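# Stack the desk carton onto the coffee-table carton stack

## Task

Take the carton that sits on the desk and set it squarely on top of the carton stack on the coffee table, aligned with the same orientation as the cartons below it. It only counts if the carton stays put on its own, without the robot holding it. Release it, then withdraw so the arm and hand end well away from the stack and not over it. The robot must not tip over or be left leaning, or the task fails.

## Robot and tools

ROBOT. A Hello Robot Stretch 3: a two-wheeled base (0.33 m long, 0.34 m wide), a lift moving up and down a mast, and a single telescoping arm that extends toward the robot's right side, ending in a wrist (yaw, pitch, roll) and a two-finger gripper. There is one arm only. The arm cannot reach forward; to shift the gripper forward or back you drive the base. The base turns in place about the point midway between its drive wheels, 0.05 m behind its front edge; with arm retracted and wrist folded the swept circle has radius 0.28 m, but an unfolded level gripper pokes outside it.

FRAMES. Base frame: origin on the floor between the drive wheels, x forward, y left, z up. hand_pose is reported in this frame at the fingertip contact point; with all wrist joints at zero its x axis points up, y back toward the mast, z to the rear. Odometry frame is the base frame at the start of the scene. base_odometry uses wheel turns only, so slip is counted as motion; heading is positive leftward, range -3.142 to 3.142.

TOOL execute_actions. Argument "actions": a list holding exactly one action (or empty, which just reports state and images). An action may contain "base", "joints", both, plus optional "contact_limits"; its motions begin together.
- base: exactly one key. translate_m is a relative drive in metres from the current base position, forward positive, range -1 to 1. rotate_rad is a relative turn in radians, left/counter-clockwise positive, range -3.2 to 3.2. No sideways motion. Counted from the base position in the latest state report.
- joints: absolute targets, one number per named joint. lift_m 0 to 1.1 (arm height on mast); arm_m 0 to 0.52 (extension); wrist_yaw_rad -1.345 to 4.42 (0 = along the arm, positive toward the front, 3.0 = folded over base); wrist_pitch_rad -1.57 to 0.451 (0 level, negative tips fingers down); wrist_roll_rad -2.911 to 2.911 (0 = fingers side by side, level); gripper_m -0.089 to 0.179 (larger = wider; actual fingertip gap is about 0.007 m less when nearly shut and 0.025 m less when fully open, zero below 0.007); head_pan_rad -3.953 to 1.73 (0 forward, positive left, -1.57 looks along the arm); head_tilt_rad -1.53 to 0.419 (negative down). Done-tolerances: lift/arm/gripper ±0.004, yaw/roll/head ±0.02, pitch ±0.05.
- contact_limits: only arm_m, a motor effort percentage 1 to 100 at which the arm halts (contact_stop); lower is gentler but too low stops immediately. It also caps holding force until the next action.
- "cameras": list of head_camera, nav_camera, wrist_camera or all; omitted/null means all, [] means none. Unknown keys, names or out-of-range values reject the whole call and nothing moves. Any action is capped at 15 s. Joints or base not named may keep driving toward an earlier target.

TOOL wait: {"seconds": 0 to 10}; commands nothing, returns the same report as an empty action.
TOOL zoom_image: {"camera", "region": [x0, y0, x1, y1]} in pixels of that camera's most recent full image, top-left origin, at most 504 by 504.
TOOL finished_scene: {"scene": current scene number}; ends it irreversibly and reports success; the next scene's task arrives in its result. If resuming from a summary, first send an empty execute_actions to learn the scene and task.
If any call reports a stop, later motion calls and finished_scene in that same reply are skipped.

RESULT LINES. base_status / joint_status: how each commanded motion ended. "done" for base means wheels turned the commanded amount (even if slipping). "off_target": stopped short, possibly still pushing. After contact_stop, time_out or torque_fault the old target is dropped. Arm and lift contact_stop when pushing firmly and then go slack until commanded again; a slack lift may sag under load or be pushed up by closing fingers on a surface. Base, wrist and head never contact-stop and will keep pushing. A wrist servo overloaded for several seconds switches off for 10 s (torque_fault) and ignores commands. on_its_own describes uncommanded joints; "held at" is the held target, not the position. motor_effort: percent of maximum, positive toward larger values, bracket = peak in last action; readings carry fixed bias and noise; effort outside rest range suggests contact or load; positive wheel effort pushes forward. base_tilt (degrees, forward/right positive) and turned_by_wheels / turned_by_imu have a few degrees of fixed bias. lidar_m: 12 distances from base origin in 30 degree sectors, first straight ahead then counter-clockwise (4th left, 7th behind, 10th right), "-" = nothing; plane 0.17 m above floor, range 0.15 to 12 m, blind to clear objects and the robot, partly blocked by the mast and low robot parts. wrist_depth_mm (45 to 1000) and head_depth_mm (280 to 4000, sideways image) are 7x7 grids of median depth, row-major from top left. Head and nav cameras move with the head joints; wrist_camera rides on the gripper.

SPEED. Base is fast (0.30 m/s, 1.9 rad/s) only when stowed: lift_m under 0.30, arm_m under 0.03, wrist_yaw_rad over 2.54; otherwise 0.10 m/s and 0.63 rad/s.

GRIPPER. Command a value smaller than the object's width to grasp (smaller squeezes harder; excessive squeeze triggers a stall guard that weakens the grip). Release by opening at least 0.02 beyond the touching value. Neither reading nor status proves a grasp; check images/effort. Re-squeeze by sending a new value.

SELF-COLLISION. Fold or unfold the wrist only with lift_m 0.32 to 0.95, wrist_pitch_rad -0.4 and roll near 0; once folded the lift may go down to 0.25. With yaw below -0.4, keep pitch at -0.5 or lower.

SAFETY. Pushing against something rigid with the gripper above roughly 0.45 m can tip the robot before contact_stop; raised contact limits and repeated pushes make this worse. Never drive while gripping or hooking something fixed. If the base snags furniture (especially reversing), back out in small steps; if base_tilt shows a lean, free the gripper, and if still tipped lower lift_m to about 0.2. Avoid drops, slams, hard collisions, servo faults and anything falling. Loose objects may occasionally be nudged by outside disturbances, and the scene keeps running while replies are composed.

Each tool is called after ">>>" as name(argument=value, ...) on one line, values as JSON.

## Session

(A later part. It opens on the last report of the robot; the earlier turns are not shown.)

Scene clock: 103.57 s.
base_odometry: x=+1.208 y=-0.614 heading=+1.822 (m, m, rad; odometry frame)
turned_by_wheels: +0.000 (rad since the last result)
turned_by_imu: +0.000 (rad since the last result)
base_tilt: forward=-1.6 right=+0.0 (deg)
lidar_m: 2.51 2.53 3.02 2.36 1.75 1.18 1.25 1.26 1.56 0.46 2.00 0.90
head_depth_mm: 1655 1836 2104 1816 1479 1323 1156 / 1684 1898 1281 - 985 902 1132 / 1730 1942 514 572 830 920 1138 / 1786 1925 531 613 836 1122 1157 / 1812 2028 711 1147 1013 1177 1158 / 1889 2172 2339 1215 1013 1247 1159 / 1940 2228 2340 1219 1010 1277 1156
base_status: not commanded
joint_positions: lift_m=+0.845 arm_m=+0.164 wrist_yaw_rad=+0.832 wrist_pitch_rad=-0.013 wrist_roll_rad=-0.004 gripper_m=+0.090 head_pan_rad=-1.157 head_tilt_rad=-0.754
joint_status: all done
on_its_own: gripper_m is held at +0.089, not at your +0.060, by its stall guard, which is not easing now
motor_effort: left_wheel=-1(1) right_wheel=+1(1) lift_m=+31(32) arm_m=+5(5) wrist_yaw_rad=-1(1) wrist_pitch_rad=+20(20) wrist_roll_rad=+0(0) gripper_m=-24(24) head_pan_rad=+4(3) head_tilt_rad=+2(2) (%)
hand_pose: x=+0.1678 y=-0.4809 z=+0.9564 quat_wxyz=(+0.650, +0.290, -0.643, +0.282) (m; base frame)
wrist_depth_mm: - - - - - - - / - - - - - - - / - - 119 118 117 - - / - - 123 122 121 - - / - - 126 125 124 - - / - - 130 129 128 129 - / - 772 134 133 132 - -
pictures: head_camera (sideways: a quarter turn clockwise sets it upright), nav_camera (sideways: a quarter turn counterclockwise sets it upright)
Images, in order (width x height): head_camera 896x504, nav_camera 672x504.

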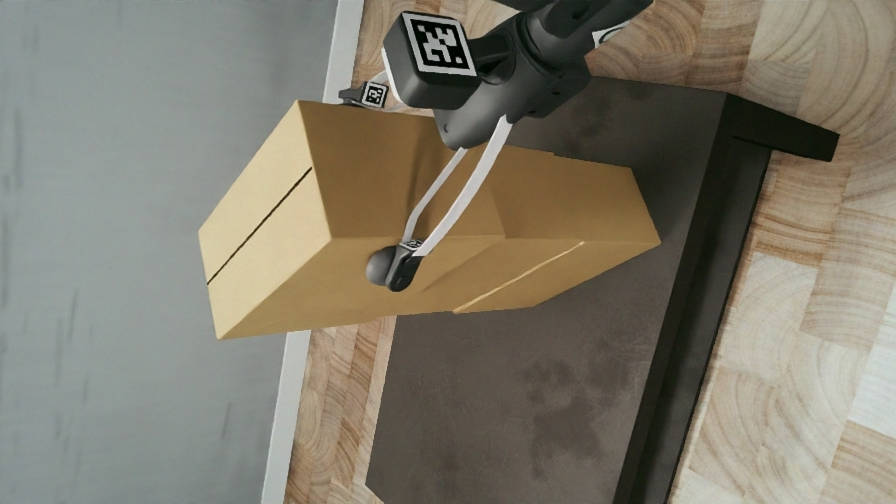

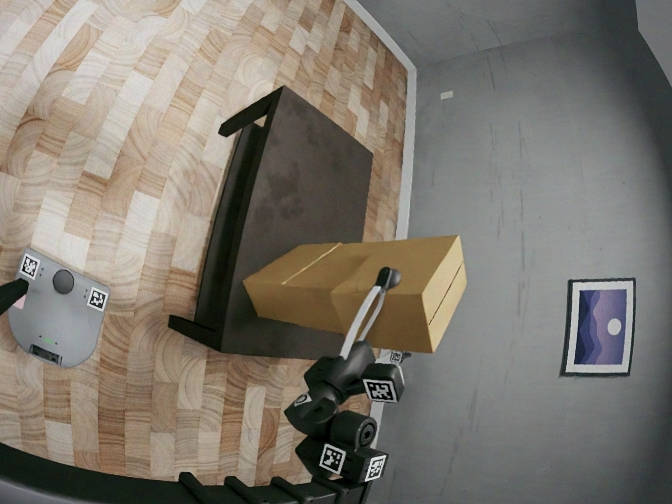

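>>> execute_actions(actions=[{"base":{"translate_m":0.013},"joints":{"arm_m":0.194}}], cameras=["head_camera","nav_camera"])

>>> zoom_image(camera="head_camera", region=[300,50,700,400])

Scene clock: 105.83 s.
base_odometry: x=+1.205 y=-0.601 heading=+1.822 (m, m, rad; odometry frame)
turned_by_wheels: +0.000 (rad since the last result)
turned_by_imu: -0.001 (rad since the last result)
base_tilt: forward=-1.7 right=+0.1 (deg)
lidar_m: 2.49 2.51 3.03 2.46 1.76 1.20 1.26 1.27 1.59 0.46 2.00 0.89
head_depth_mm: 1635 1848 2092 - 1473 1329 1152 / 1679 1873 558 627 996 896 1112 / 1727 1873 529 618 807 901 1152 / 1791 1905 559 704 855 1122 1165 / 1825 2024 2194 1185 1010 1171 1157 / 1885 2187 2344 1216 1015 1252 1156 / 1976 2252 2351 1216 1011 1274 1155
base_status: done
joint_positions: lift_m=+0.845 arm_m=+0.194 wrist_yaw_rad=+0.832 wrist_pitch_rad=-0.013 wrist_roll_rad=-0.004 gripper_m=+0.090 head_pan_rad=-1.157 head_tilt_rad=-0.754
joint_status: all done
on_its_own: gripper_m is held at +0.089, not at your +0.060, by its stall guard, which is not easing now
motor_effort: left_wheel=-1(6) right_wheel=+2(5) lift_m=+31(31) arm_m=+5(7) wrist_yaw_rad=-2(1) wrist_pitch_rad=+20(20) wrist_roll_rad=+0(0) gripper_m=-24(24) head_pan_rad=+4(3) head_tilt_rad=+2(2) (%)
hand_pose: x=+0.1678 y=-0.5109 z=+0.9564 quat_wxyz=(+0.650, +0.290, -0.643, +0.282) (m; base frame)
wrist_depth_mm: - - - - - - - / - - - - - - - / - - 119 118 118 - - / - - 122 122 121 - - / - - 126 125 125 - - / - - 130 129 128 129 - / - 785 134 133 132 - -
pictures: head_camera (sideways: a quarter turn clockwise sets it upright), nav_camera (sideways: a quarter turn counterclockwise sets it upright)
Images, in order (width x height): head_camera 896x504, nav_camera 672x504.

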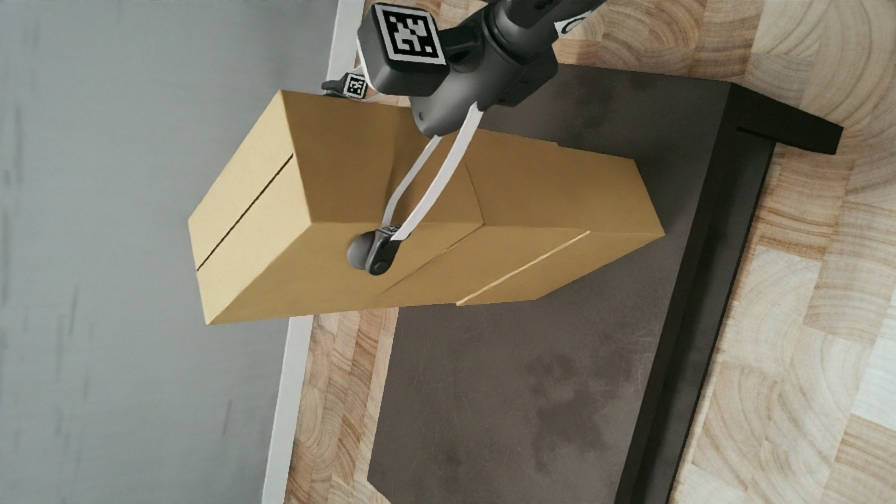

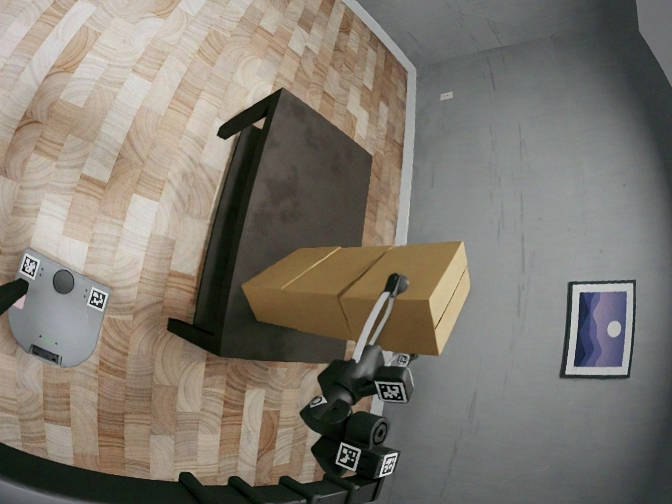

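Region (300, 50, 700, 400) of head_camera's 896x504 image, scaled by 1.260, with more detail than that image has; it fills the top 441 rows of this view, and the rest is white.

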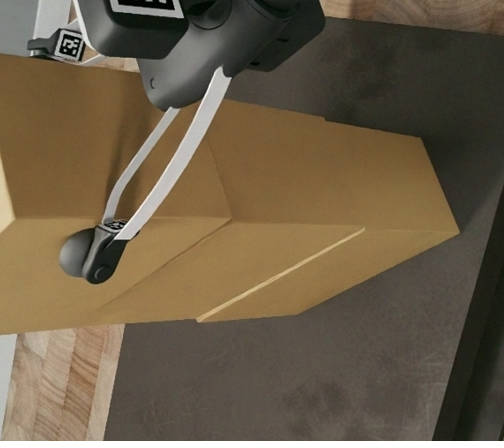

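>>> execute_actions(actions=[{"joints":{"lift_m":0.832}}], cameras=["head_camera"])

>>> zoom_image(camera="head_camera", region=[300,50,700,400])

Scene clock: 107.27 s.
base_odometry: x=+1.205 y=-0.601 heading=+1.822 (m, m, rad; odometry frame)
turned_by_wheels: +0.000 (rad since the last result)
turned_by_imu: +0.000 (rad since the last result)
base_tilt: forward=-1.6 right=+0.0 (deg)
lidar_m: 2.50 2.51 3.01 2.46 1.77 1.20 1.27 1.27 1.58 0.45 2.00 0.88
head_depth_mm: 1652 1838 2083 - 1485 1318 1157 / 1697 1908 573 610 986 893 1118 / 1742 1900 542 606 805 899 1158 / 1770 1938 578 707 855 1123 1155 / 1845 2053 2189 1185 1006 1176 1155 / 1907 2170 2327 1216 1011 1246 1158 / 1946 2244 2363 1220 1009 1268 1148
base_status: not commanded
joint_positions: lift_m=+0.832 arm_m=+0.194 wrist_yaw_rad=+0.832 wrist_pitch_rad=-0.013 wrist_roll_rad=-0.004 gripper_m=+0.090 head_pan_rad=-1.157 head_tilt_rad=-0.754
joint_status: all done
on_its_own: gripper_m is held at +0.089, not at your +0.060, by its stall guard, which is not easing now
motor_effort: left_wheel=-2(2) right_wheel=+2(2) lift_m=+31(30) arm_m=+5(6) wrist_yaw_rad=-2(1) wrist_pitch_rad=+20(20) wrist_roll_rad=+0(0) gripper_m=-24(24) head_pan_rad=+4(4) head_tilt_rad=+1(2) (%)
hand_pose: x=+0.1678 y=-0.5109 z=+0.9434 quat_wxyz=(+0.650, +0.290, -0.643, +0.282) (m; base frame)
wrist_depth_mm: - - - - - - - / - - - - - - - / - - 119 118 117 - - / - - 122 121 120 - - / - - 126 125 124 - - / - - 130 129 128 129 - / - 763 134 133 132 - -
pictures: head_camera (sideways: a quarter turn clockwise sets it upright)
Images, in order (width x height): head_camera 896x504.

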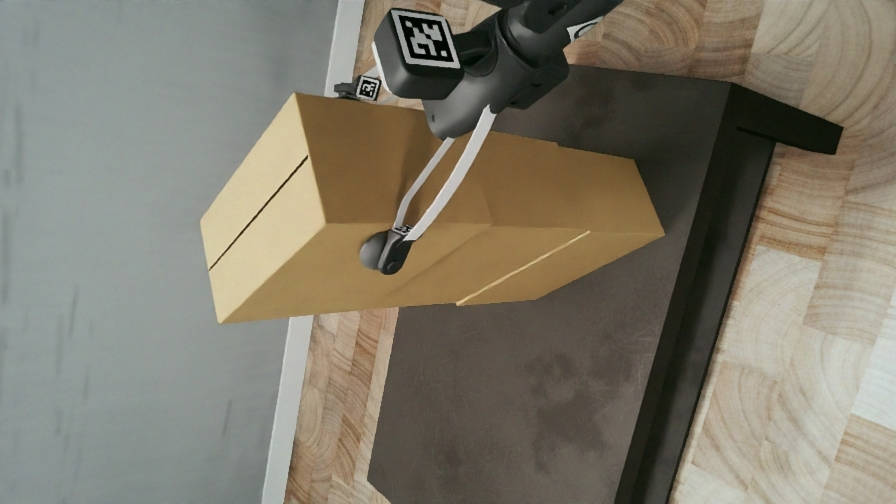

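Region (300, 50, 700, 400) of head_camera's 896x504 image, scaled by 1.260, with more detail than that image has; it fills the top 441 rows of this view, and the rest is white.

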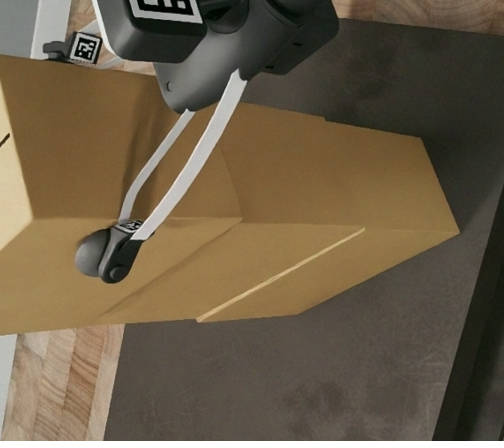

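>>> execute_actions(actions=[{"joints":{"lift_m":0.82}}], cameras=["head_camera","nav_camera"])

>>> zoom_image(camera="head_camera", region=[380,100,680,340])

Scene clock: 108.80 s.
base_odometry: x=+1.205 y=-0.601 heading=+1.822 (m, m, rad; odometry frame)
turned_by_wheels: +0.000 (rad since the last result)
turned_by_imu: +0.000 (rad since the last result)
base_tilt: forward=-1.7 right=+0.0 (deg)
lidar_m: 2.49 2.52 3.03 2.45 1.76 1.20 1.26 1.28 1.58 0.46 2.00 0.89
head_depth_mm: 1643 1842 2100 1840 1475 1315 1153 / 1693 1897 584 623 986 894 1115 / 1735 1935 553 610 807 905 1152 / 1777 1927 581 715 852 1119 1157 / 1837 2057 2199 1186 1007 1169 1161 / 1893 2145 2349 1214 1009 1246 1157 / 1949 2237 2342 1218 1010 1278 1164
base_status: not commanded
joint_positions: lift_m=+0.820 arm_m=+0.194 wrist_yaw_rad=+0.832 wrist_pitch_rad=-0.012 wrist_roll_rad=-0.004 gripper_m=+0.090 head_pan_rad=-1.157 head_tilt_rad=-0.754
joint_status: all done
on_its_own: gripper_m is held at +0.089, not at your +0.060, by its stall guard, which is not easing now
motor_effort: left_wheel=-2(2) right_wheel=+2(2) lift_m=+30(30) arm_m=+5(6) wrist_yaw_rad=-2(1) wrist_pitch_rad=+19(20) wrist_roll_rad=+0(0) gripper_m=-24(24) head_pan_rad=+4(3) head_tilt_rad=+1(1) (%)
hand_pose: x=+0.1678 y=-0.5109 z=+0.9319 quat_wxyz=(+0.650, +0.289, -0.643, +0.282) (m; base frame)
wrist_depth_mm: - - - - - - - / - - - - - - - / - - 117 116 116 - - / - - 121 121 120 - - / - - 125 125 124 - - / - - 130 129 128 130 - / - 746 136 134 133 - -
pictures: head_camera (sideways: a quarter turn clockwise sets it upright), nav_camera (sideways: a quarter turn counterclockwise sets it upright)
Images, in order (width x height): head_camera 896x504, nav_camera 672x504.

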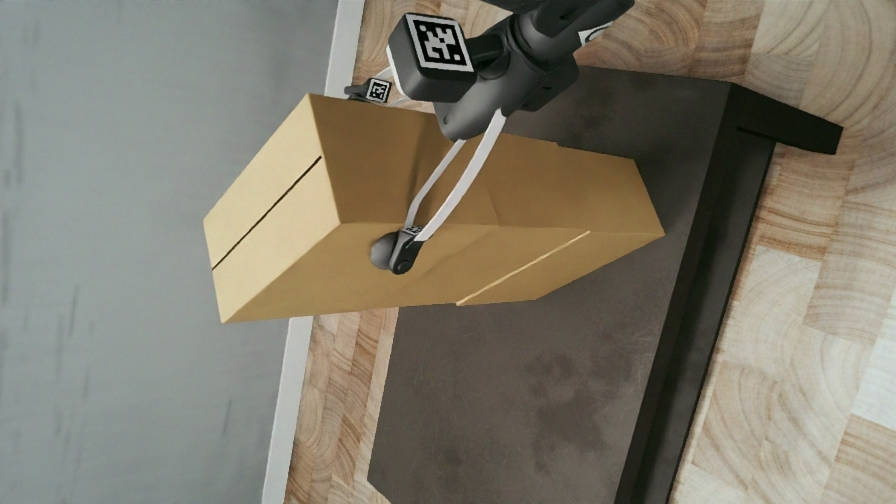

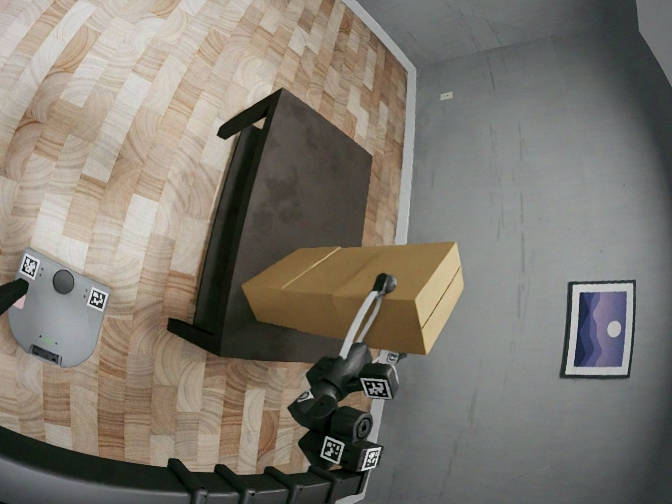

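Region (380, 100, 680, 340) of head_camera's 896x504 image, scaled by 1.680, with more detail than that image has; it fills the top 403 rows of this view, and the rest is white.

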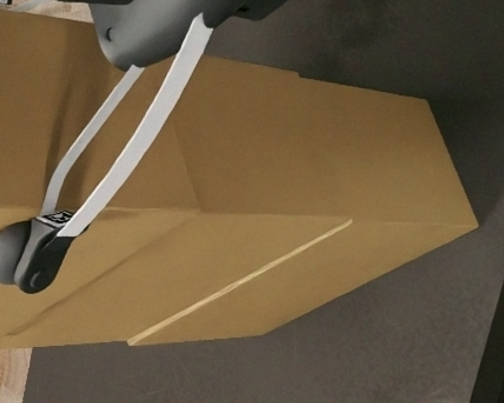

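>>> execute_actions(actions=[{"joints":{"lift_m":0.812}}], cameras=[])

>>> execute_actions(actions=[{"joints":{"gripper_m":0.179}}])

Scene clock: 111.43 s.
base_odometry: x=+1.205 y=-0.601 heading=+1.822 (m, m, rad; odometry frame)
turned_by_wheels: +0.000 (rad since the last result)
turned_by_imu: -0.001 (rad since the last result)
base_tilt: forward=-1.6 right=+0.0 (deg)
lidar_m: 2.49 2.51 3.01 2.46 1.76 1.20 1.26 1.28 1.58 0.45 2.00 0.89
head_depth_mm: 1655 1845 2090 1877 1482 1324 1158 / 1687 1880 2019 618 988 892 1110 / 1734 1931 552 612 808 902 1153 / 1790 1943 589 709 853 1124 1155 / 1824 2054 2174 1188 1015 1178 1159 / 1897 2180 2343 1219 1014 1248 1160 / 1957 2257 2347 1215 1010 1266 1153
base_status: not commanded
joint_positions: lift_m=+0.812 arm_m=+0.194 wrist_yaw_rad=+0.832 wrist_pitch_rad=-0.007 wrist_roll_rad=-0.004 gripper_m=+0.090 head_pan_rad=-1.157 head_tilt_rad=-0.754
joint_status: all done
on_its_own: gripper_m is held at +0.089, not at your +0.060, by its stall guard, which is not easing now
motor_effort: left_wheel=-1(1) right_wheel=+2(2) lift_m=+30(29) arm_m=+5(5) wrist_yaw_rad=-1(2) wrist_pitch_rad=+16(19) wrist_roll_rad=+0(0) gripper_m=-24(24) head_pan_rad=+3(4) head_tilt_rad=+2(2) (%)
hand_pose: x=+0.1679 y=-0.5110 z=+0.9251 quat_wxyz=(+0.650, +0.288, -0.644, +0.284) (m; base frame)
wrist_depth_mm: - - - - - - - / - - - - - - - / - - 116 115 114 - - / - - 120 120 119 - - / - - 125 124 124 - - / - - 131 129 128 130 - / - 741 137 135 134 - -
pictures: none
No camera images: the call's "cameras" was empty. Leave "cameras" out to get every camera's image.

Scene clock: 112.80 s.
base_odometry: x=+1.205 y=-0.601 heading=+1.822 (m, m, rad; odometry frame)
turned_by_wheels: +0.000 (rad since the last result)
turned_by_imu: +0.000 (rad since the last result)
base_tilt: forward=-1.6 right=+0.1 (deg)
lidar_m: 2.50 2.52 3.03 2.45 1.77 1.20 1.26 1.27 1.58 0.46 2.00 0.89
head_depth_mm: 1649 1844 2100 1861 1474 1325 1157 / 1699 1907 1298 624 983 890 1122 / 1735 1911 551 605 807 902 1157 / 1775 1921 590 678 852 1119 1153 / 1822 2042 2200 1181 1006 1165 1154 / 1884 2151 2361 1213 1007 1242 1155 / 1973 2264 2334 1217 1007 1271 1153
base_status: not commanded
joint_positions: lift_m=+0.812 arm_m=+0.194 wrist_yaw_rad=+0.832 wrist_pitch_rad=-0.004 wrist_roll_rad=-0.004 gripper_m=+0.179 head_pan_rad=-1.157 head_tilt_rad=-0.754
joint_status: all done
motor_effort: left_wheel=-2(1) right_wheel=+2(1) lift_m=+30(30) arm_m=+6(5) wrist_yaw_rad=-2(2) wrist_pitch_rad=+14(16) wrist_roll_rad=+0(0) gripper_m=+0(100) head_pan_rad=+4(5) head_tilt_rad=+2(1) (%)
hand_pose: x=+0.1680 y=-0.5111 z=+0.9259 quat_wxyz=(+0.649, +0.287, -0.645, +0.285) (m; base frame)
wrist_depth_mm: - - - - - - - / - - - - - - - / - - 115 114 114 - - / - - 120 119 118 - - / - - 125 123 123 - - / - - 129 128 128 - - / - 739 135 134 133 - -
pictures: head_camera (sideways: a quarter turn clockwise sets it upright), nav_camera (sideways: a quarter turn counterclockwise sets it upright), wrist_camera
Images, in order (width x height): head_camera 896x504, nav_camera 672x504, wrist_camera 644x364.

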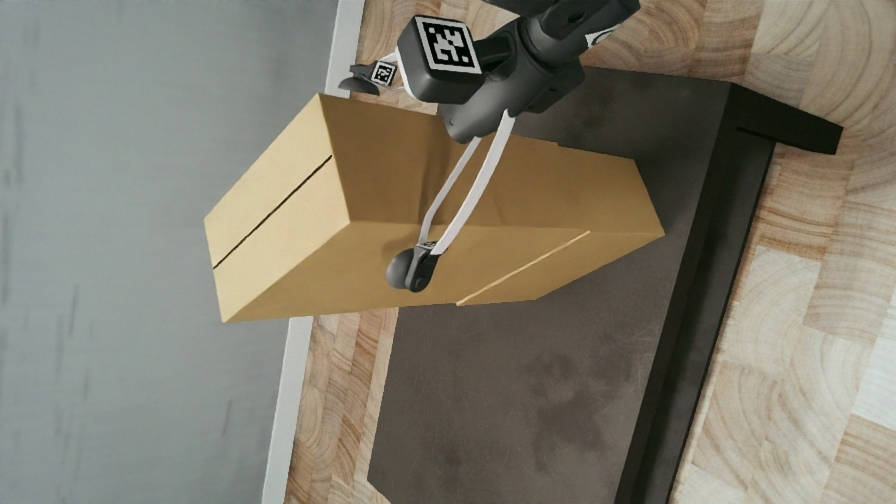

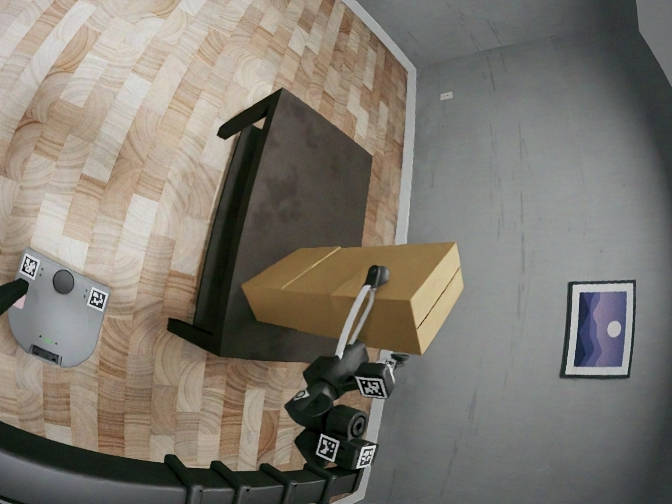

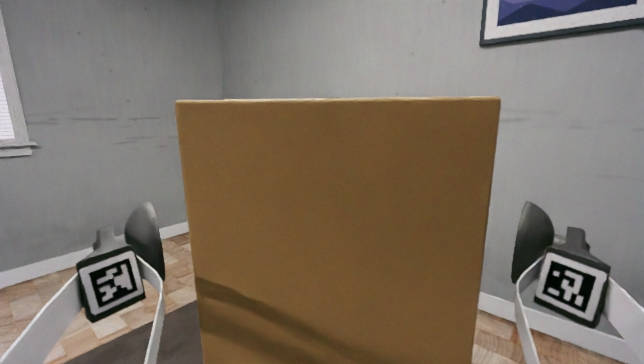

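>>> execute_actions(actions=[{"base":{"translate_m":-0.12},"joints":{"arm_m":0.085}}])

>>> zoom_image(camera="head_camera", region=[200,1,700,350])

Scene clock: 115.90 s.
base_odometry: x=+1.234 y=-0.717 heading=+1.822 (m, m, rad; odometry frame)
turned_by_wheels: +0.000 (rad since the last result)
turned_by_imu: -0.001 (rad since the last result)
base_tilt: forward=-1.5 right=-0.1 (deg)
lidar_m: 2.61 2.64 2.49 2.31 1.69 1.09 1.14 1.15 1.44 0.47 0.47 1.00
head_depth_mm: 1666 1868 2116 1876 1541 - 1136 / 1694 1908 2164 1863 - 1273 1157 / 1758 1975 2189 1214 1051 959 1136 / 1807 2025 614 750 930 1147 1149 / 1853 740 590 663 940 1224 1157 / 1910 2085 886 1184 1008 1245 1159 / 1987 2253 2353 1209 1034 1269 1162
base_status: done
joint_positions: lift_m=+0.812 arm_m=+0.085 wrist_yaw_rad=+0.832 wrist_pitch_rad=-0.003 wrist_roll_rad=-0.004 gripper_m=+0.179 head_pan_rad=-1.157 head_tilt_rad=-0.754
joint_status: all done
motor_effort: left_wheel=-1(5) right_wheel=+1(2) lift_m=+30(30) arm_m=-6(6) wrist_yaw_rad=-2(2) wrist_pitch_rad=+14(14) wrist_roll_rad=+0(0) gripper_m=+0(0) head_pan_rad=+4(4) head_tilt_rad=+2(1) (%)
hand_pose: x=+0.1680 y=-0.4029 z=+0.9261 quat_wxyz=(+0.649, +0.286, -0.645, +0.285) (m; base frame)
wrist_depth_mm: - - - - - - - / - - - - - - - / - - - 272 - - - / - - - 282 - - - / - - - 293 - - - / - - 971 307 - - - / - 780 745 344 710 - -
pictures: head_camera (sideways: a quarter turn clockwise sets it upright), nav_camera (sideways: a quarter turn counterclockwise sets it upright), wrist_camera
Images, in order (width x height): head_camera 896x504, nav_camera 672x504, wrist_camera 644x364.

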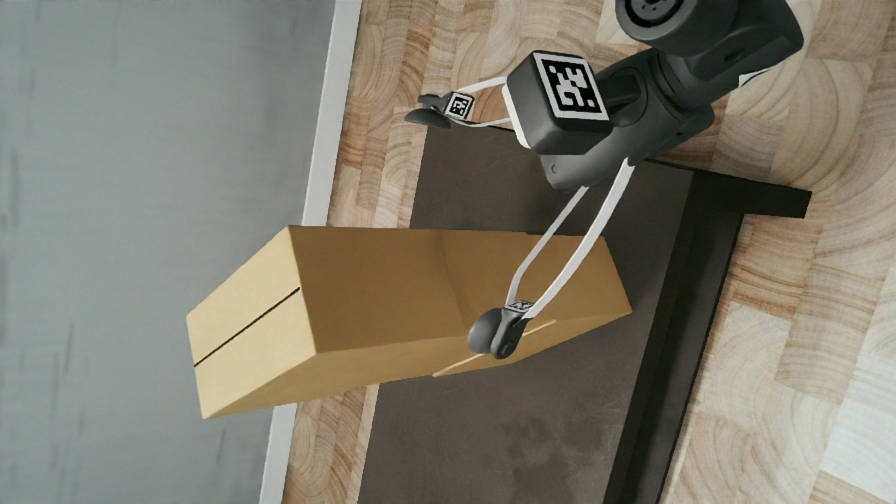

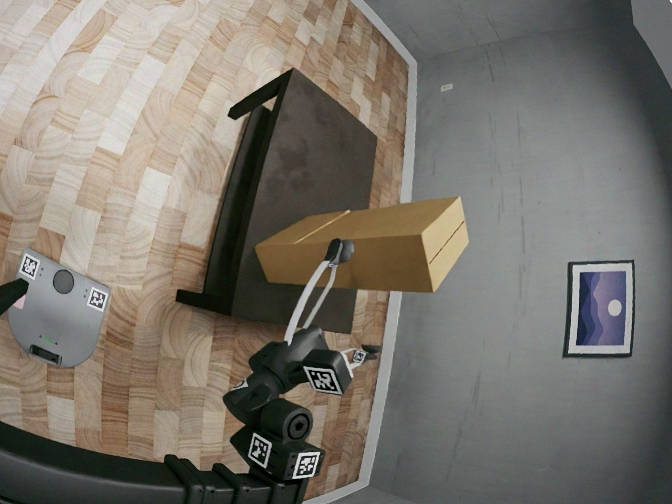

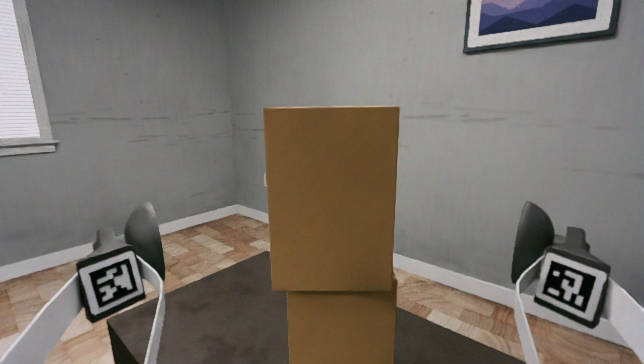

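Region (200, 1, 700, 350) of head_camera's 896x504 image, scaled by 1.008, with more detail than that image has; it fills the top 352 rows of this view, and the rest is white.

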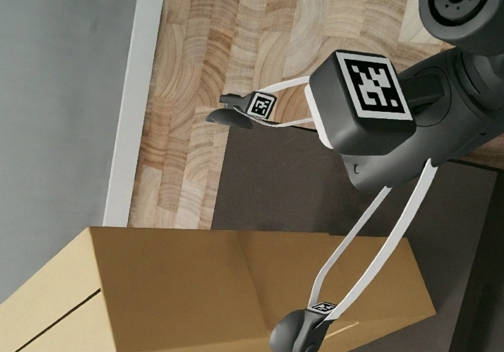

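>>> execute_actions(actions=[{"base":{"translate_m":0.138},"joints":{"arm_m":0.211}}], cameras=["head_camera","wrist_camera"])

Scene clock: 119.53 s.
base_odometry: x=+1.200 y=-0.584 heading=+1.822 (m, m, rad; odometry frame)
turned_by_wheels: +0.000 (rad since the last result)
turned_by_imu: +0.000 (rad since the last result)
base_tilt: forward=-1.6 right=+0.0 (deg)
lidar_m: 2.47 2.50 3.03 2.45 1.78 1.21 1.28 1.29 1.61 0.45 1.24 0.87
head_depth_mm: 1634 1842 2083 - 1445 1292 1157 / 1686 1880 567 599 963 883 1109 / 1732 1880 545 593 775 904 1154 / 1784 1946 616 760 895 1125 1152 / 1833 2071 2263 1211 1006 1172 1156 / 1898 2169 2352 1219 1009 1246 1161 / 1952 2234 2372 1220 1004 1270 1155
base_status: done
joint_positions: lift_m=+0.812 arm_m=+0.211 wrist_yaw_rad=+0.832 wrist_pitch_rad=-0.003 wrist_roll_rad=-0.004 gripper_m=+0.179 head_pan_rad=-1.157 head_tilt_rad=-0.754
joint_status: all done
motor_effort: left_wheel=-2(3) right_wheel=+2(4) lift_m=+30(30) arm_m=+5(7) wrist_yaw_rad=-1(1) wrist_pitch_rad=+14(14) wrist_roll_rad=+0(0) gripper_m=+0(0) head_pan_rad=+4(4) head_tilt_rad=+2(1) (%)
hand_pose: x=+0.1679 y=-0.5281 z=+0.9261 quat_wxyz=(+0.649, +0.286, -0.645, +0.285) (m; base frame)
wrist_depth_mm: - - - - - - - / - - - - - - - / - - 94 93 92 92 - / - - 97 97 96 96 - / - 103 101 101 99 99 - / - 108 105 105 104 103 - / - 746 110 109 109 108 -
pictures: head_camera (sideways: a quarter turn clockwise sets it upright), wrist_camera
Images, in order (width x height): head_camera 896x504, wrist_camera 644x364.

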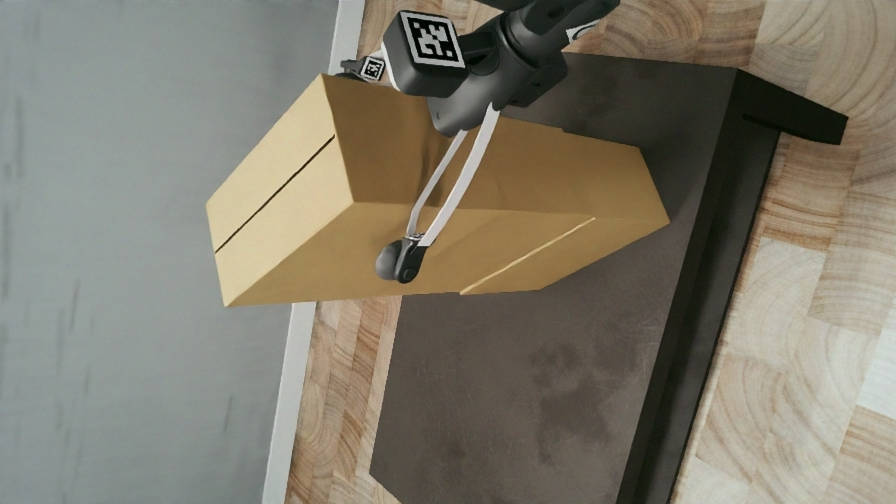

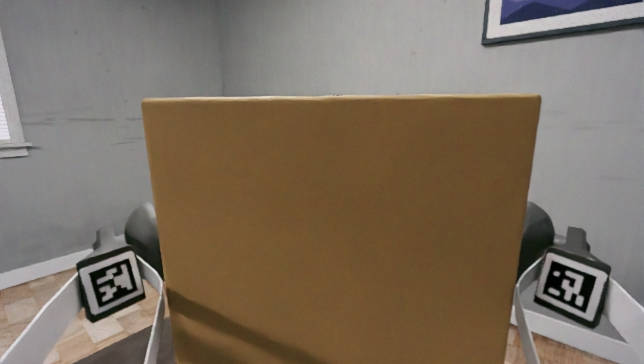

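Centred. Grip, lift, shift, lower.

>>> execute_actions(actions=[{"joints":{"gripper_m":0.07}}], cameras=[])

>>> execute_actions(actions=[{"joints":{"lift_m":0.83}}], cameras=[])

>>> execute_actions(actions=[{"base":{"translate_m":0.010},"joints":{"arm_m":0.237}}], cameras=["head_camera"])

>>> execute_actions(actions=[{"joints":{"lift_m":0.812}}], cameras=[])

>>> execute_actions(actions=[{"joints":{"gripper_m":0.179}}], cameras=[])

>>> execute_actions(actions=[{"base":{"translate_m":-0.14},"joints":{"arm_m":0.11}}])

Scene clock: 121.80 s.
base_odometry: x=+1.200 y=-0.584 heading=+1.822 (m, m, rad; odometry frame)
turned_by_wheels: +0.000 (rad since the last result)
turned_by_imu: -0.001 (rad since the last result)
base_tilt: forward=-1.7 right=+0.0 (deg)
lidar_m: 2.48 2.50 3.02 2.46 1.78 1.22 1.28 1.29 1.61 0.46 1.24 0.87
head_depth_mm: 1645 1857 2083 - 1439 1293 1151 / 1668 1884 567 599 967 883 1116 / 1732 1902 547 596 775 902 1157 / 1779 1918 616 761 894 1121 1160 / 1823 2066 2261 1213 1006 1166 1155 / 1888 2186 2331 1219 1013 1239 1149 / 1959 2240 2350 1214 1010 1274 1155
base_status: not commanded
joint_positions: lift_m=+0.812 arm_m=+0.211 wrist_yaw_rad=+0.832 wrist_pitch_rad=-0.003 wrist_roll_rad=-0.004 gripper_m=+0.076 head_pan_rad=-1.157 head_tilt_rad=-0.754
joint_status: gripper_m off_target (ended at +0.076, target +0.070)
motor_effort: left_wheel=-2(2) right_wheel=+2(2) lift_m=+30(30) arm_m=+5(6) wrist_yaw_rad=-1(2) wrist_pitch_rad=+14(14) wrist_roll_rad=+0(0) gripper_m=-100(99) head_pan_rad=+3(4) head_tilt_rad=+2(1) (%)
hand_pose: x=+0.1679 y=-0.5281 z=+0.9261 quat_wxyz=(+0.649, +0.286, -0.645, +0.285) (m; base frame)
wrist_depth_mm: - - - - - - - / - - - - - - - / - - 94 93 93 92 - / - - 98 97 96 96 - / - 104 102 101 100 99 - / - 107 106 105 104 103 - / - 738 110 109 108 109 -
pictures: none
No camera images: the call's "cameras" was empty. Leave "cameras" out to get every camera's image.

Scene clock: 122.70 s.
base_odometry: x=+1.200 y=-0.584 heading=+1.822 (m, m, rad; odometry frame)
turned_by_wheels: +0.000 (rad since the last result)
turned_by_imu: +0.000 (rad since the last result)
base_tilt: forward=-1.6 right=+0.1 (deg)
lidar_m: 2.47 2.50 3.02 2.46 1.78 1.22 1.28 1.30 1.61 0.45 1.24 0.87
head_depth_mm: 1651 1843 2071 - 1477 1303 1157 / 1700 1907 559 598 981 881 1112 / 1727 1896 537 597 777 899 1160 / 1780 1944 599 749 891 1133 1153 / 1835 2095 2265 1217 1006 1174 1154 / 1902 2147 2355 1220 1011 1251 1160 / 1954 2240 2353 1218 1011 1282 1156
base_status: not commanded
joint_positions: lift_m=+0.830 arm_m=+0.211 wrist_yaw_rad=+0.832 wrist_pitch_rad=-0.005 wrist_roll_rad=-0.004 gripper_m=+0.077 head_pan_rad=-1.157 head_tilt_rad=-0.754
joint_status: all done
on_its_own: gripper_m is held at +0.075, not at your +0.070, by its stall guard, which is still easing
motor_effort: left_wheel=-2(2) right_wheel=+2(2) lift_m=+47(48) arm_m=+5(5) wrist_yaw_rad=-1(2) wrist_pitch_rad=+15(15) wrist_roll_rad=+0(0) gripper_m=-47(99) head_pan_rad=+3(3) head_tilt_rad=+2(1) (%)
hand_pose: x=+0.1679 y=-0.5281 z=+0.9430 quat_wxyz=(+0.649, +0.287, -0.644, +0.285) (m; base frame)
wrist_depth_mm: - - - - - - - / - - - - - - - / - - 98 97 96 96 - / - - 101 100 99 99 - / - 105 103 102 102 101 - / - 107 106 105 104 103 - / - 775 109 108 107 107 -
pictures: none
No camera images: the call's "cameras" was empty. Leave "cameras" out to get every camera's image.

Scene clock: 124.03 s.
base_odometry: x=+1.198 y=-0.574 heading=+1.822 (m, m, rad; odometry frame)
turned_by_wheels: +0.000 (rad since the last result)
turned_by_imu: +0.000 (rad since the last result)
base_tilt: forward=-1.6 right=+0.0 (deg)
lidar_m: 2.47 2.49 3.01 2.45 1.79 1.22 1.29 1.30 1.62 0.45 1.22 0.86
head_depth_mm: 1636 1846 2044 - 1432 1301 1160 / 1676 1893 568 678 956 877 1114 / 1724 1857 558 632 762 899 1153 / 1801 1944 651 769 920 920 1158 / 1816 2066 2282 1219 1008 1167 1160 / 1894 2171 2361 1221 1013 1244 1149 / 1947 2246 2359 1225 1010 1274 1157
base_status: done
joint_positions: lift_m=+0.830 arm_m=+0.237 wrist_yaw_rad=+0.832 wrist_pitch_rad=-0.005 wrist_roll_rad=-0.004 gripper_m=+0.085 head_pan_rad=-1.157 head_tilt_rad=-0.754
joint_status: all done
on_its_own: gripper_m is held at +0.084, not at your +0.070, by its stall guard, which is still easing
motor_effort: left_wheel=-2(3) right_wheel=+2(5) lift_m=+47(47) arm_m=+5(6) wrist_yaw_rad=-2(2) wrist_pitch_rad=+15(15) wrist_roll_rad=+0(0) gripper_m=-18(48) head_pan_rad=+4(4) head_tilt_rad=+1(1) (%)
hand_pose: x=+0.1679 y=-0.5541 z=+0.9430 quat_wxyz=(+0.649, +0.287, -0.644, +0.285) (m; base frame)
wrist_depth_mm: - - - - - - - / - - - - - - - / - - 98 97 96 96 - / - - 100 100 99 99 - / - 105 103 102 101 101 - / - 108 106 105 104 104 - / - - 109 108 107 107 -
pictures: head_camera (sideways: a quarter turn clockwise sets it upright)
Images, in order (width x height): head_camera 896x504.

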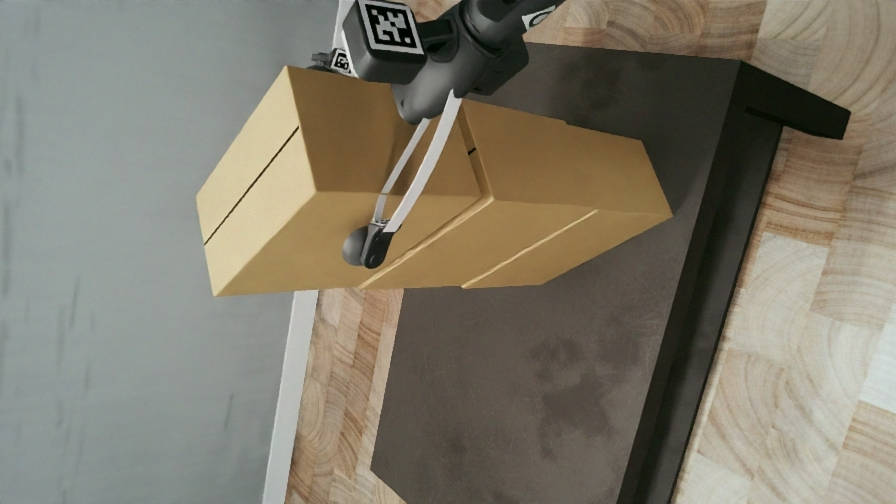

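Scene clock: 124.93 s.
base_odometry: x=+1.198 y=-0.574 heading=+1.822 (m, m, rad; odometry frame)
turned_by_wheels: +0.000 (rad since the last result)
turned_by_imu: +0.000 (rad since the last result)
base_tilt: forward=-1.6 right=+0.1 (deg)
lidar_m: 2.46 2.48 3.01 2.45 1.79 1.23 1.29 1.30 1.62 0.45 1.23 0.86
head_depth_mm: 1646 1846 2065 - 1450 1299 1155 / 1682 1886 582 657 960 883 1107 / 1733 1884 567 638 766 904 1159 / 1776 1933 652 778 921 917 1160 / 1824 2080 2267 1223 1009 1169 1153 / 1886 2181 2329 1223 1010 1241 1164 / 1977 2228 2359 1221 1008 1279 1144
base_status: not commanded
joint_positions: lift_m=+0.812 arm_m=+0.237 wrist_yaw_rad=+0.832 wrist_pitch_rad=-0.003 wrist_roll_rad=-0.004 gripper_m=+0.090 head_pan_rad=-1.157 head_tilt_rad=-0.754
joint_status: all done
on_its_own: gripper_m is held at +0.088, not at your +0.070, by its stall guard, which is still easing
motor_effort: left_wheel=-2(1) right_wheel=+2(1) lift_m=+30(43) arm_m=+6(5) wrist_yaw_rad=-1(1) wrist_pitch_rad=+14(15) wrist_roll_rad=+0(0) gripper_m=-42(44) head_pan_rad=+3(4) head_tilt_rad=+2(2) (%)
hand_pose: x=+0.1679 y=-0.5541 z=+0.9262 quat_wxyz=(+0.649, +0.286, -0.645, +0.285) (m; base frame)
wrist_depth_mm: - - - - - - - / - - - - - - - / - - 94 93 93 92 - / - - 98 97 96 96 - / - 104 102 101 100 99 - / - 107 106 105 104 103 - / - 735 110 109 108 109 -
pictures: none
No camera images: the call's "cameras" was empty. Leave "cameras" out to get every camera's image.

Scene clock: 126.33 s.
base_odometry: x=+1.198 y=-0.574 heading=+1.822 (m, m, rad; odometry frame)
turned_by_wheels: +0.000 (rad since the last result)
turned_by_imu: +0.000 (rad since the last result)
base_tilt: forward=-1.7 right=-0.1 (deg)
lidar_m: 2.47 2.49 3.02 2.45 1.78 1.23 1.29 1.30 1.62 0.45 1.23 0.86
head_depth_mm: 1643 1839 2059 - 1433 1290 1152 / 1679 1891 583 650 961 881 1120 / 1734 1865 568 640 762 901 1159 / 1776 1915 648 783 925 918 1158 / 1841 2072 2267 1212 1007 1173 1154 / 1902 2176 2335 1220 1009 1247 1165 / 1948 2253 2331 1222 1004 1275 1153
base_status: not commanded
joint_positions: lift_m=+0.812 arm_m=+0.237 wrist_yaw_rad=+0.832 wrist_pitch_rad=-0.003 wrist_roll_rad=-0.004 gripper_m=+0.179 head_pan_rad=-1.157 head_tilt_rad=-0.754
joint_status: all done
motor_effort: left_wheel=-1(1) right_wheel=+1(1) lift_m=+29(30) arm_m=+6(5) wrist_yaw_rad=-1(1) wrist_pitch_rad=+14(14) wrist_roll_rad=+0(0) gripper_m=+0(96) head_pan_rad=+4(4) head_tilt_rad=+1(1) (%)
hand_pose: x=+0.1679 y=-0.5541 z=+0.9262 quat_wxyz=(+0.649, +0.286, -0.645, +0.285) (m; base frame)
wrist_depth_mm: - - - - - - - / - - - - - - - / - - 94 93 93 92 - / - - 98 97 96 96 - / - 103 102 101 100 99 - / - 108 106 105 104 103 - / - 751 111 109 108 109 -
pictures: none
No camera images: the call's "cameras" was empty. Leave "cameras" out to get every camera's image.

Scene clock: 129.10 s.
base_odometry: x=+1.232 y=-0.710 heading=+1.822 (m, m, rad; odometry frame)
turned_by_wheels: +0.000 (rad since the last result)
turned_by_imu: -0.001 (rad since the last result)
base_tilt: forward=-1.6 right=+0.0 (deg)
lidar_m: 2.60 2.63 2.48 2.30 1.69 1.10 1.15 1.17 1.44 0.47 0.47 0.99
head_depth_mm: 1651 1852 2130 1863 1594 - 1153 / 1700 1900 2140 1820 - 1289 1151 / 1741 1957 2202 1208 984 984 1131 / 1803 1993 628 729 923 1147 1153 / 1849 738 615 714 941 1197 1158 / 1902 2088 2209 1182 1006 1250 1153 / 1959 2238 2360 1209 1032 1269 1154
base_status: done
joint_positions: lift_m=+0.812 arm_m=+0.110 wrist_yaw_rad=+0.832 wrist_pitch_rad=-0.003 wrist_roll_rad=-0.004 gripper_m=+0.179 head_pan_rad=-1.157 head_tilt_rad=-0.754
joint_status: all done
motor_effort: left_wheel=-1(8) right_wheel=+1(1) lift_m=+29(30) arm_m=-6(7) wrist_yaw_rad=-1(1) wrist_pitch_rad=+14(14) wrist_roll_rad=+0(0) gripper_m=+0(0) head_pan_rad=+4(3) head_tilt_rad=+1(2) (%)
hand_pose: x=+0.1679 y=-0.4280 z=+0.9262 quat_wxyz=(+0.649, +0.286, -0.645, +0.285) (m; base frame)
wrist_depth_mm: - - - - - - - / - - - - - - - / - - - 278 - - - / - - - 289 - - - / - - - 301 - - - / - - 967 309 - - - / - 778 741 319 703 - -
pictures: head_camera (sideways: a quarter turn clockwise sets it upright), nav_camera (sideways: a quarter turn counterclockwise sets it upright), wrist_camera
Images, in order (width x height): head_camera 896x504, nav_camera 672x504, wrist_camera 644x364.

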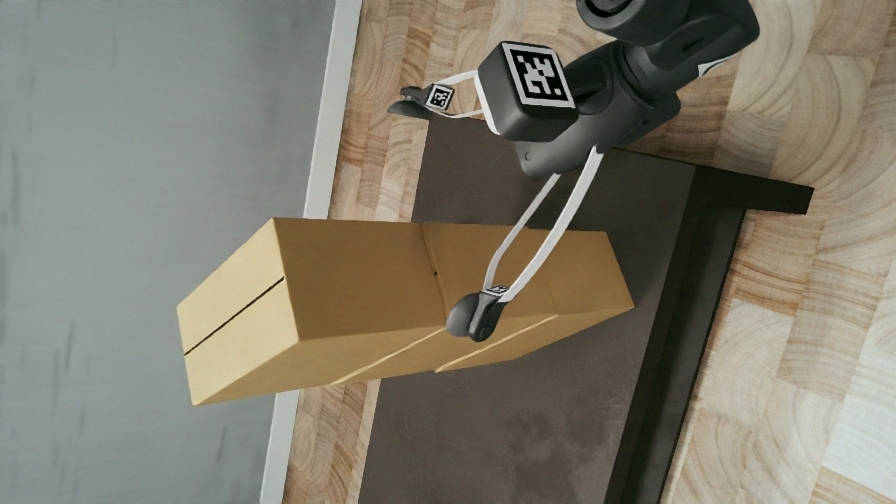

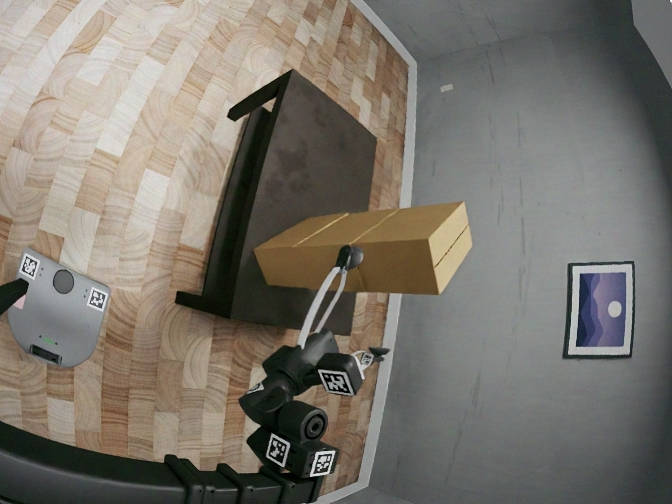

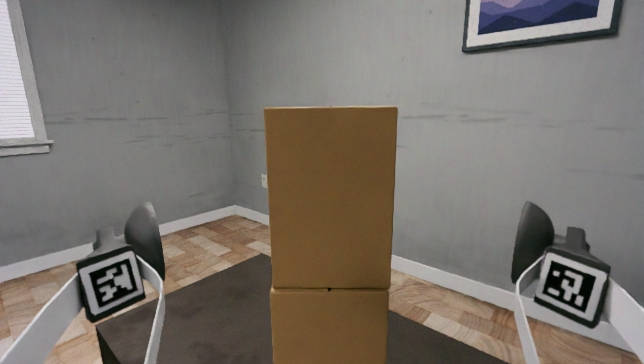

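Well aligned. Clear away.

>>> execute_actions(actions=[{"base":{"translate_m":-0.1},"joints":{"arm_m":0.0}}], cameras=[])

>>> execute_actions(actions=[{"base":{"translate_m":-0.15},"joints":{"wrist_yaw_rad":3.0,"wrist_pitch_rad":-0.4,"gripper_m":0.04}}], cameras=["nav_camera"])

Scene clock: 132.40 s.
base_odometry: x=+1.257 y=-0.806 heading=+1.822 (m, m, rad; odometry frame)
turned_by_wheels: +0.000 (rad since the last result)
turned_by_imu: -0.001 (rad since the last result)
base_tilt: forward=-1.6 right=+0.0 (deg)
lidar_m: 2.70 2.73 2.52 2.29 1.66 1.02 1.06 1.06 1.31 1.04 0.50 1.09
head_depth_mm: 1678 1879 2092 1870 1538 1315 - / 1702 1929 2160 1874 1549 1302 - / 1766 2003 2196 1289 1462 - 1128 / 1839 2054 2265 1212 1010 1019 1148 / 1858 2056 696 801 942 1246 1157 / 1928 741 647 788 970 1263 1160 / 1976 2184 2264 1215 1034 1302 1152
base_status: done
joint_positions: lift_m=+0.812 arm_m=+0.001 wrist_yaw_rad=+0.832 wrist_pitch_rad=-0.003 wrist_roll_rad=-0.004 gripper_m=+0.179 head_pan_rad=-1.157 head_tilt_rad=-0.754
joint_status: all done
motor_effort: left_wheel=-2(8) right_wheel=+1(3) lift_m=+29(30) arm_m=-7(5) wrist_yaw_rad=-2(2) wrist_pitch_rad=+14(14) wrist_roll_rad=+0(0) gripper_m=+0(0) head_pan_rad=+4(3) head_tilt_rad=+1(2) (%)
hand_pose: x=+0.1679 y=-0.3185 z=+0.9262 quat_wxyz=(+0.649, +0.286, -0.645, +0.285) (m; base frame)
wrist_depth_mm: - - - - - - - / - - - - - - - / - - - 426 - - - / - - - 444 - - - / - - - 454 - - - / - 933 980 472 - - - / - - 739 498 730 - -
pictures: none
No camera images: the call's "cameras" was empty. Leave "cameras" out to get every camera's image.

Scene clock: 135.33 s.
base_odometry: x=+1.294 y=-0.952 heading=+1.822 (m, m, rad; odometry frame)
turned_by_wheels: +0.000 (rad since the last result)
turned_by_imu: -0.002 (rad since the last result)
base_tilt: forward=-1.6 right=+0.0 (deg)
lidar_m: 2.85 2.87 2.57 2.26 1.45 0.89 0.91 0.91 1.13 2.03 0.58 1.23
head_depth_mm: 1695 1899 2123 1861 1534 1329 - / 1733 1948 2165 1873 1537 1358 - / 1790 2036 2205 1859 1547 1347 - / 1820 2059 2260 1331 1480 1331 1159 / 1887 2139 2346 1222 1035 1235 1155 / 1954 2209 2348 960 1006 1263 1146 / 2017 780 738 852 1030 1303 1151
base_status: done
joint_positions: lift_m=+0.812 arm_m=+0.001 wrist_yaw_rad=+2.997 wrist_pitch_rad=-0.415 wrist_roll_rad=-0.004 gripper_m=+0.040 head_pan_rad=-1.157 head_tilt_rad=-0.754
joint_status: all done
motor_effort: left_wheel=-1(7) right_wheel=+1(3) lift_m=+30(30) arm_m=-6(6) wrist_yaw_rad=+2(3) wrist_pitch_rad=+9(13) wrist_roll_rad=+0(0) gripper_m=+0(99) head_pan_rad=+4(4) head_tilt_rad=+2(1) (%)
hand_pose: x=+0.0112 y=+0.0765 z=+0.8256 quat_wxyz=(+0.196, +0.699, +0.096, +0.681) (m; base frame)
wrist_depth_mm: - - - - - - - / - - - - - - - / - - - - - - - / - - - - - - - / - - - - - - - / 888 - - - - - - / 900 941 910 917 912 913 906
pictures: nav_camera (sideways: a quarter turn counterclockwise sets it upright)
Images, in order (width x height): nav_camera 672x504.

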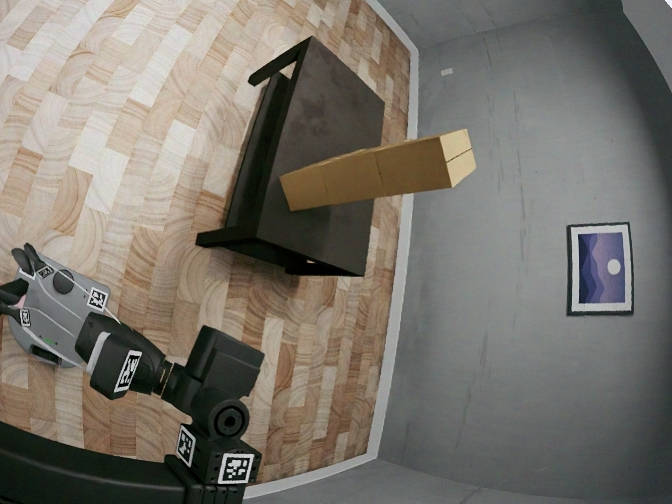

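>>> finished_scene(scene=1)

The scene is finished: the task was done.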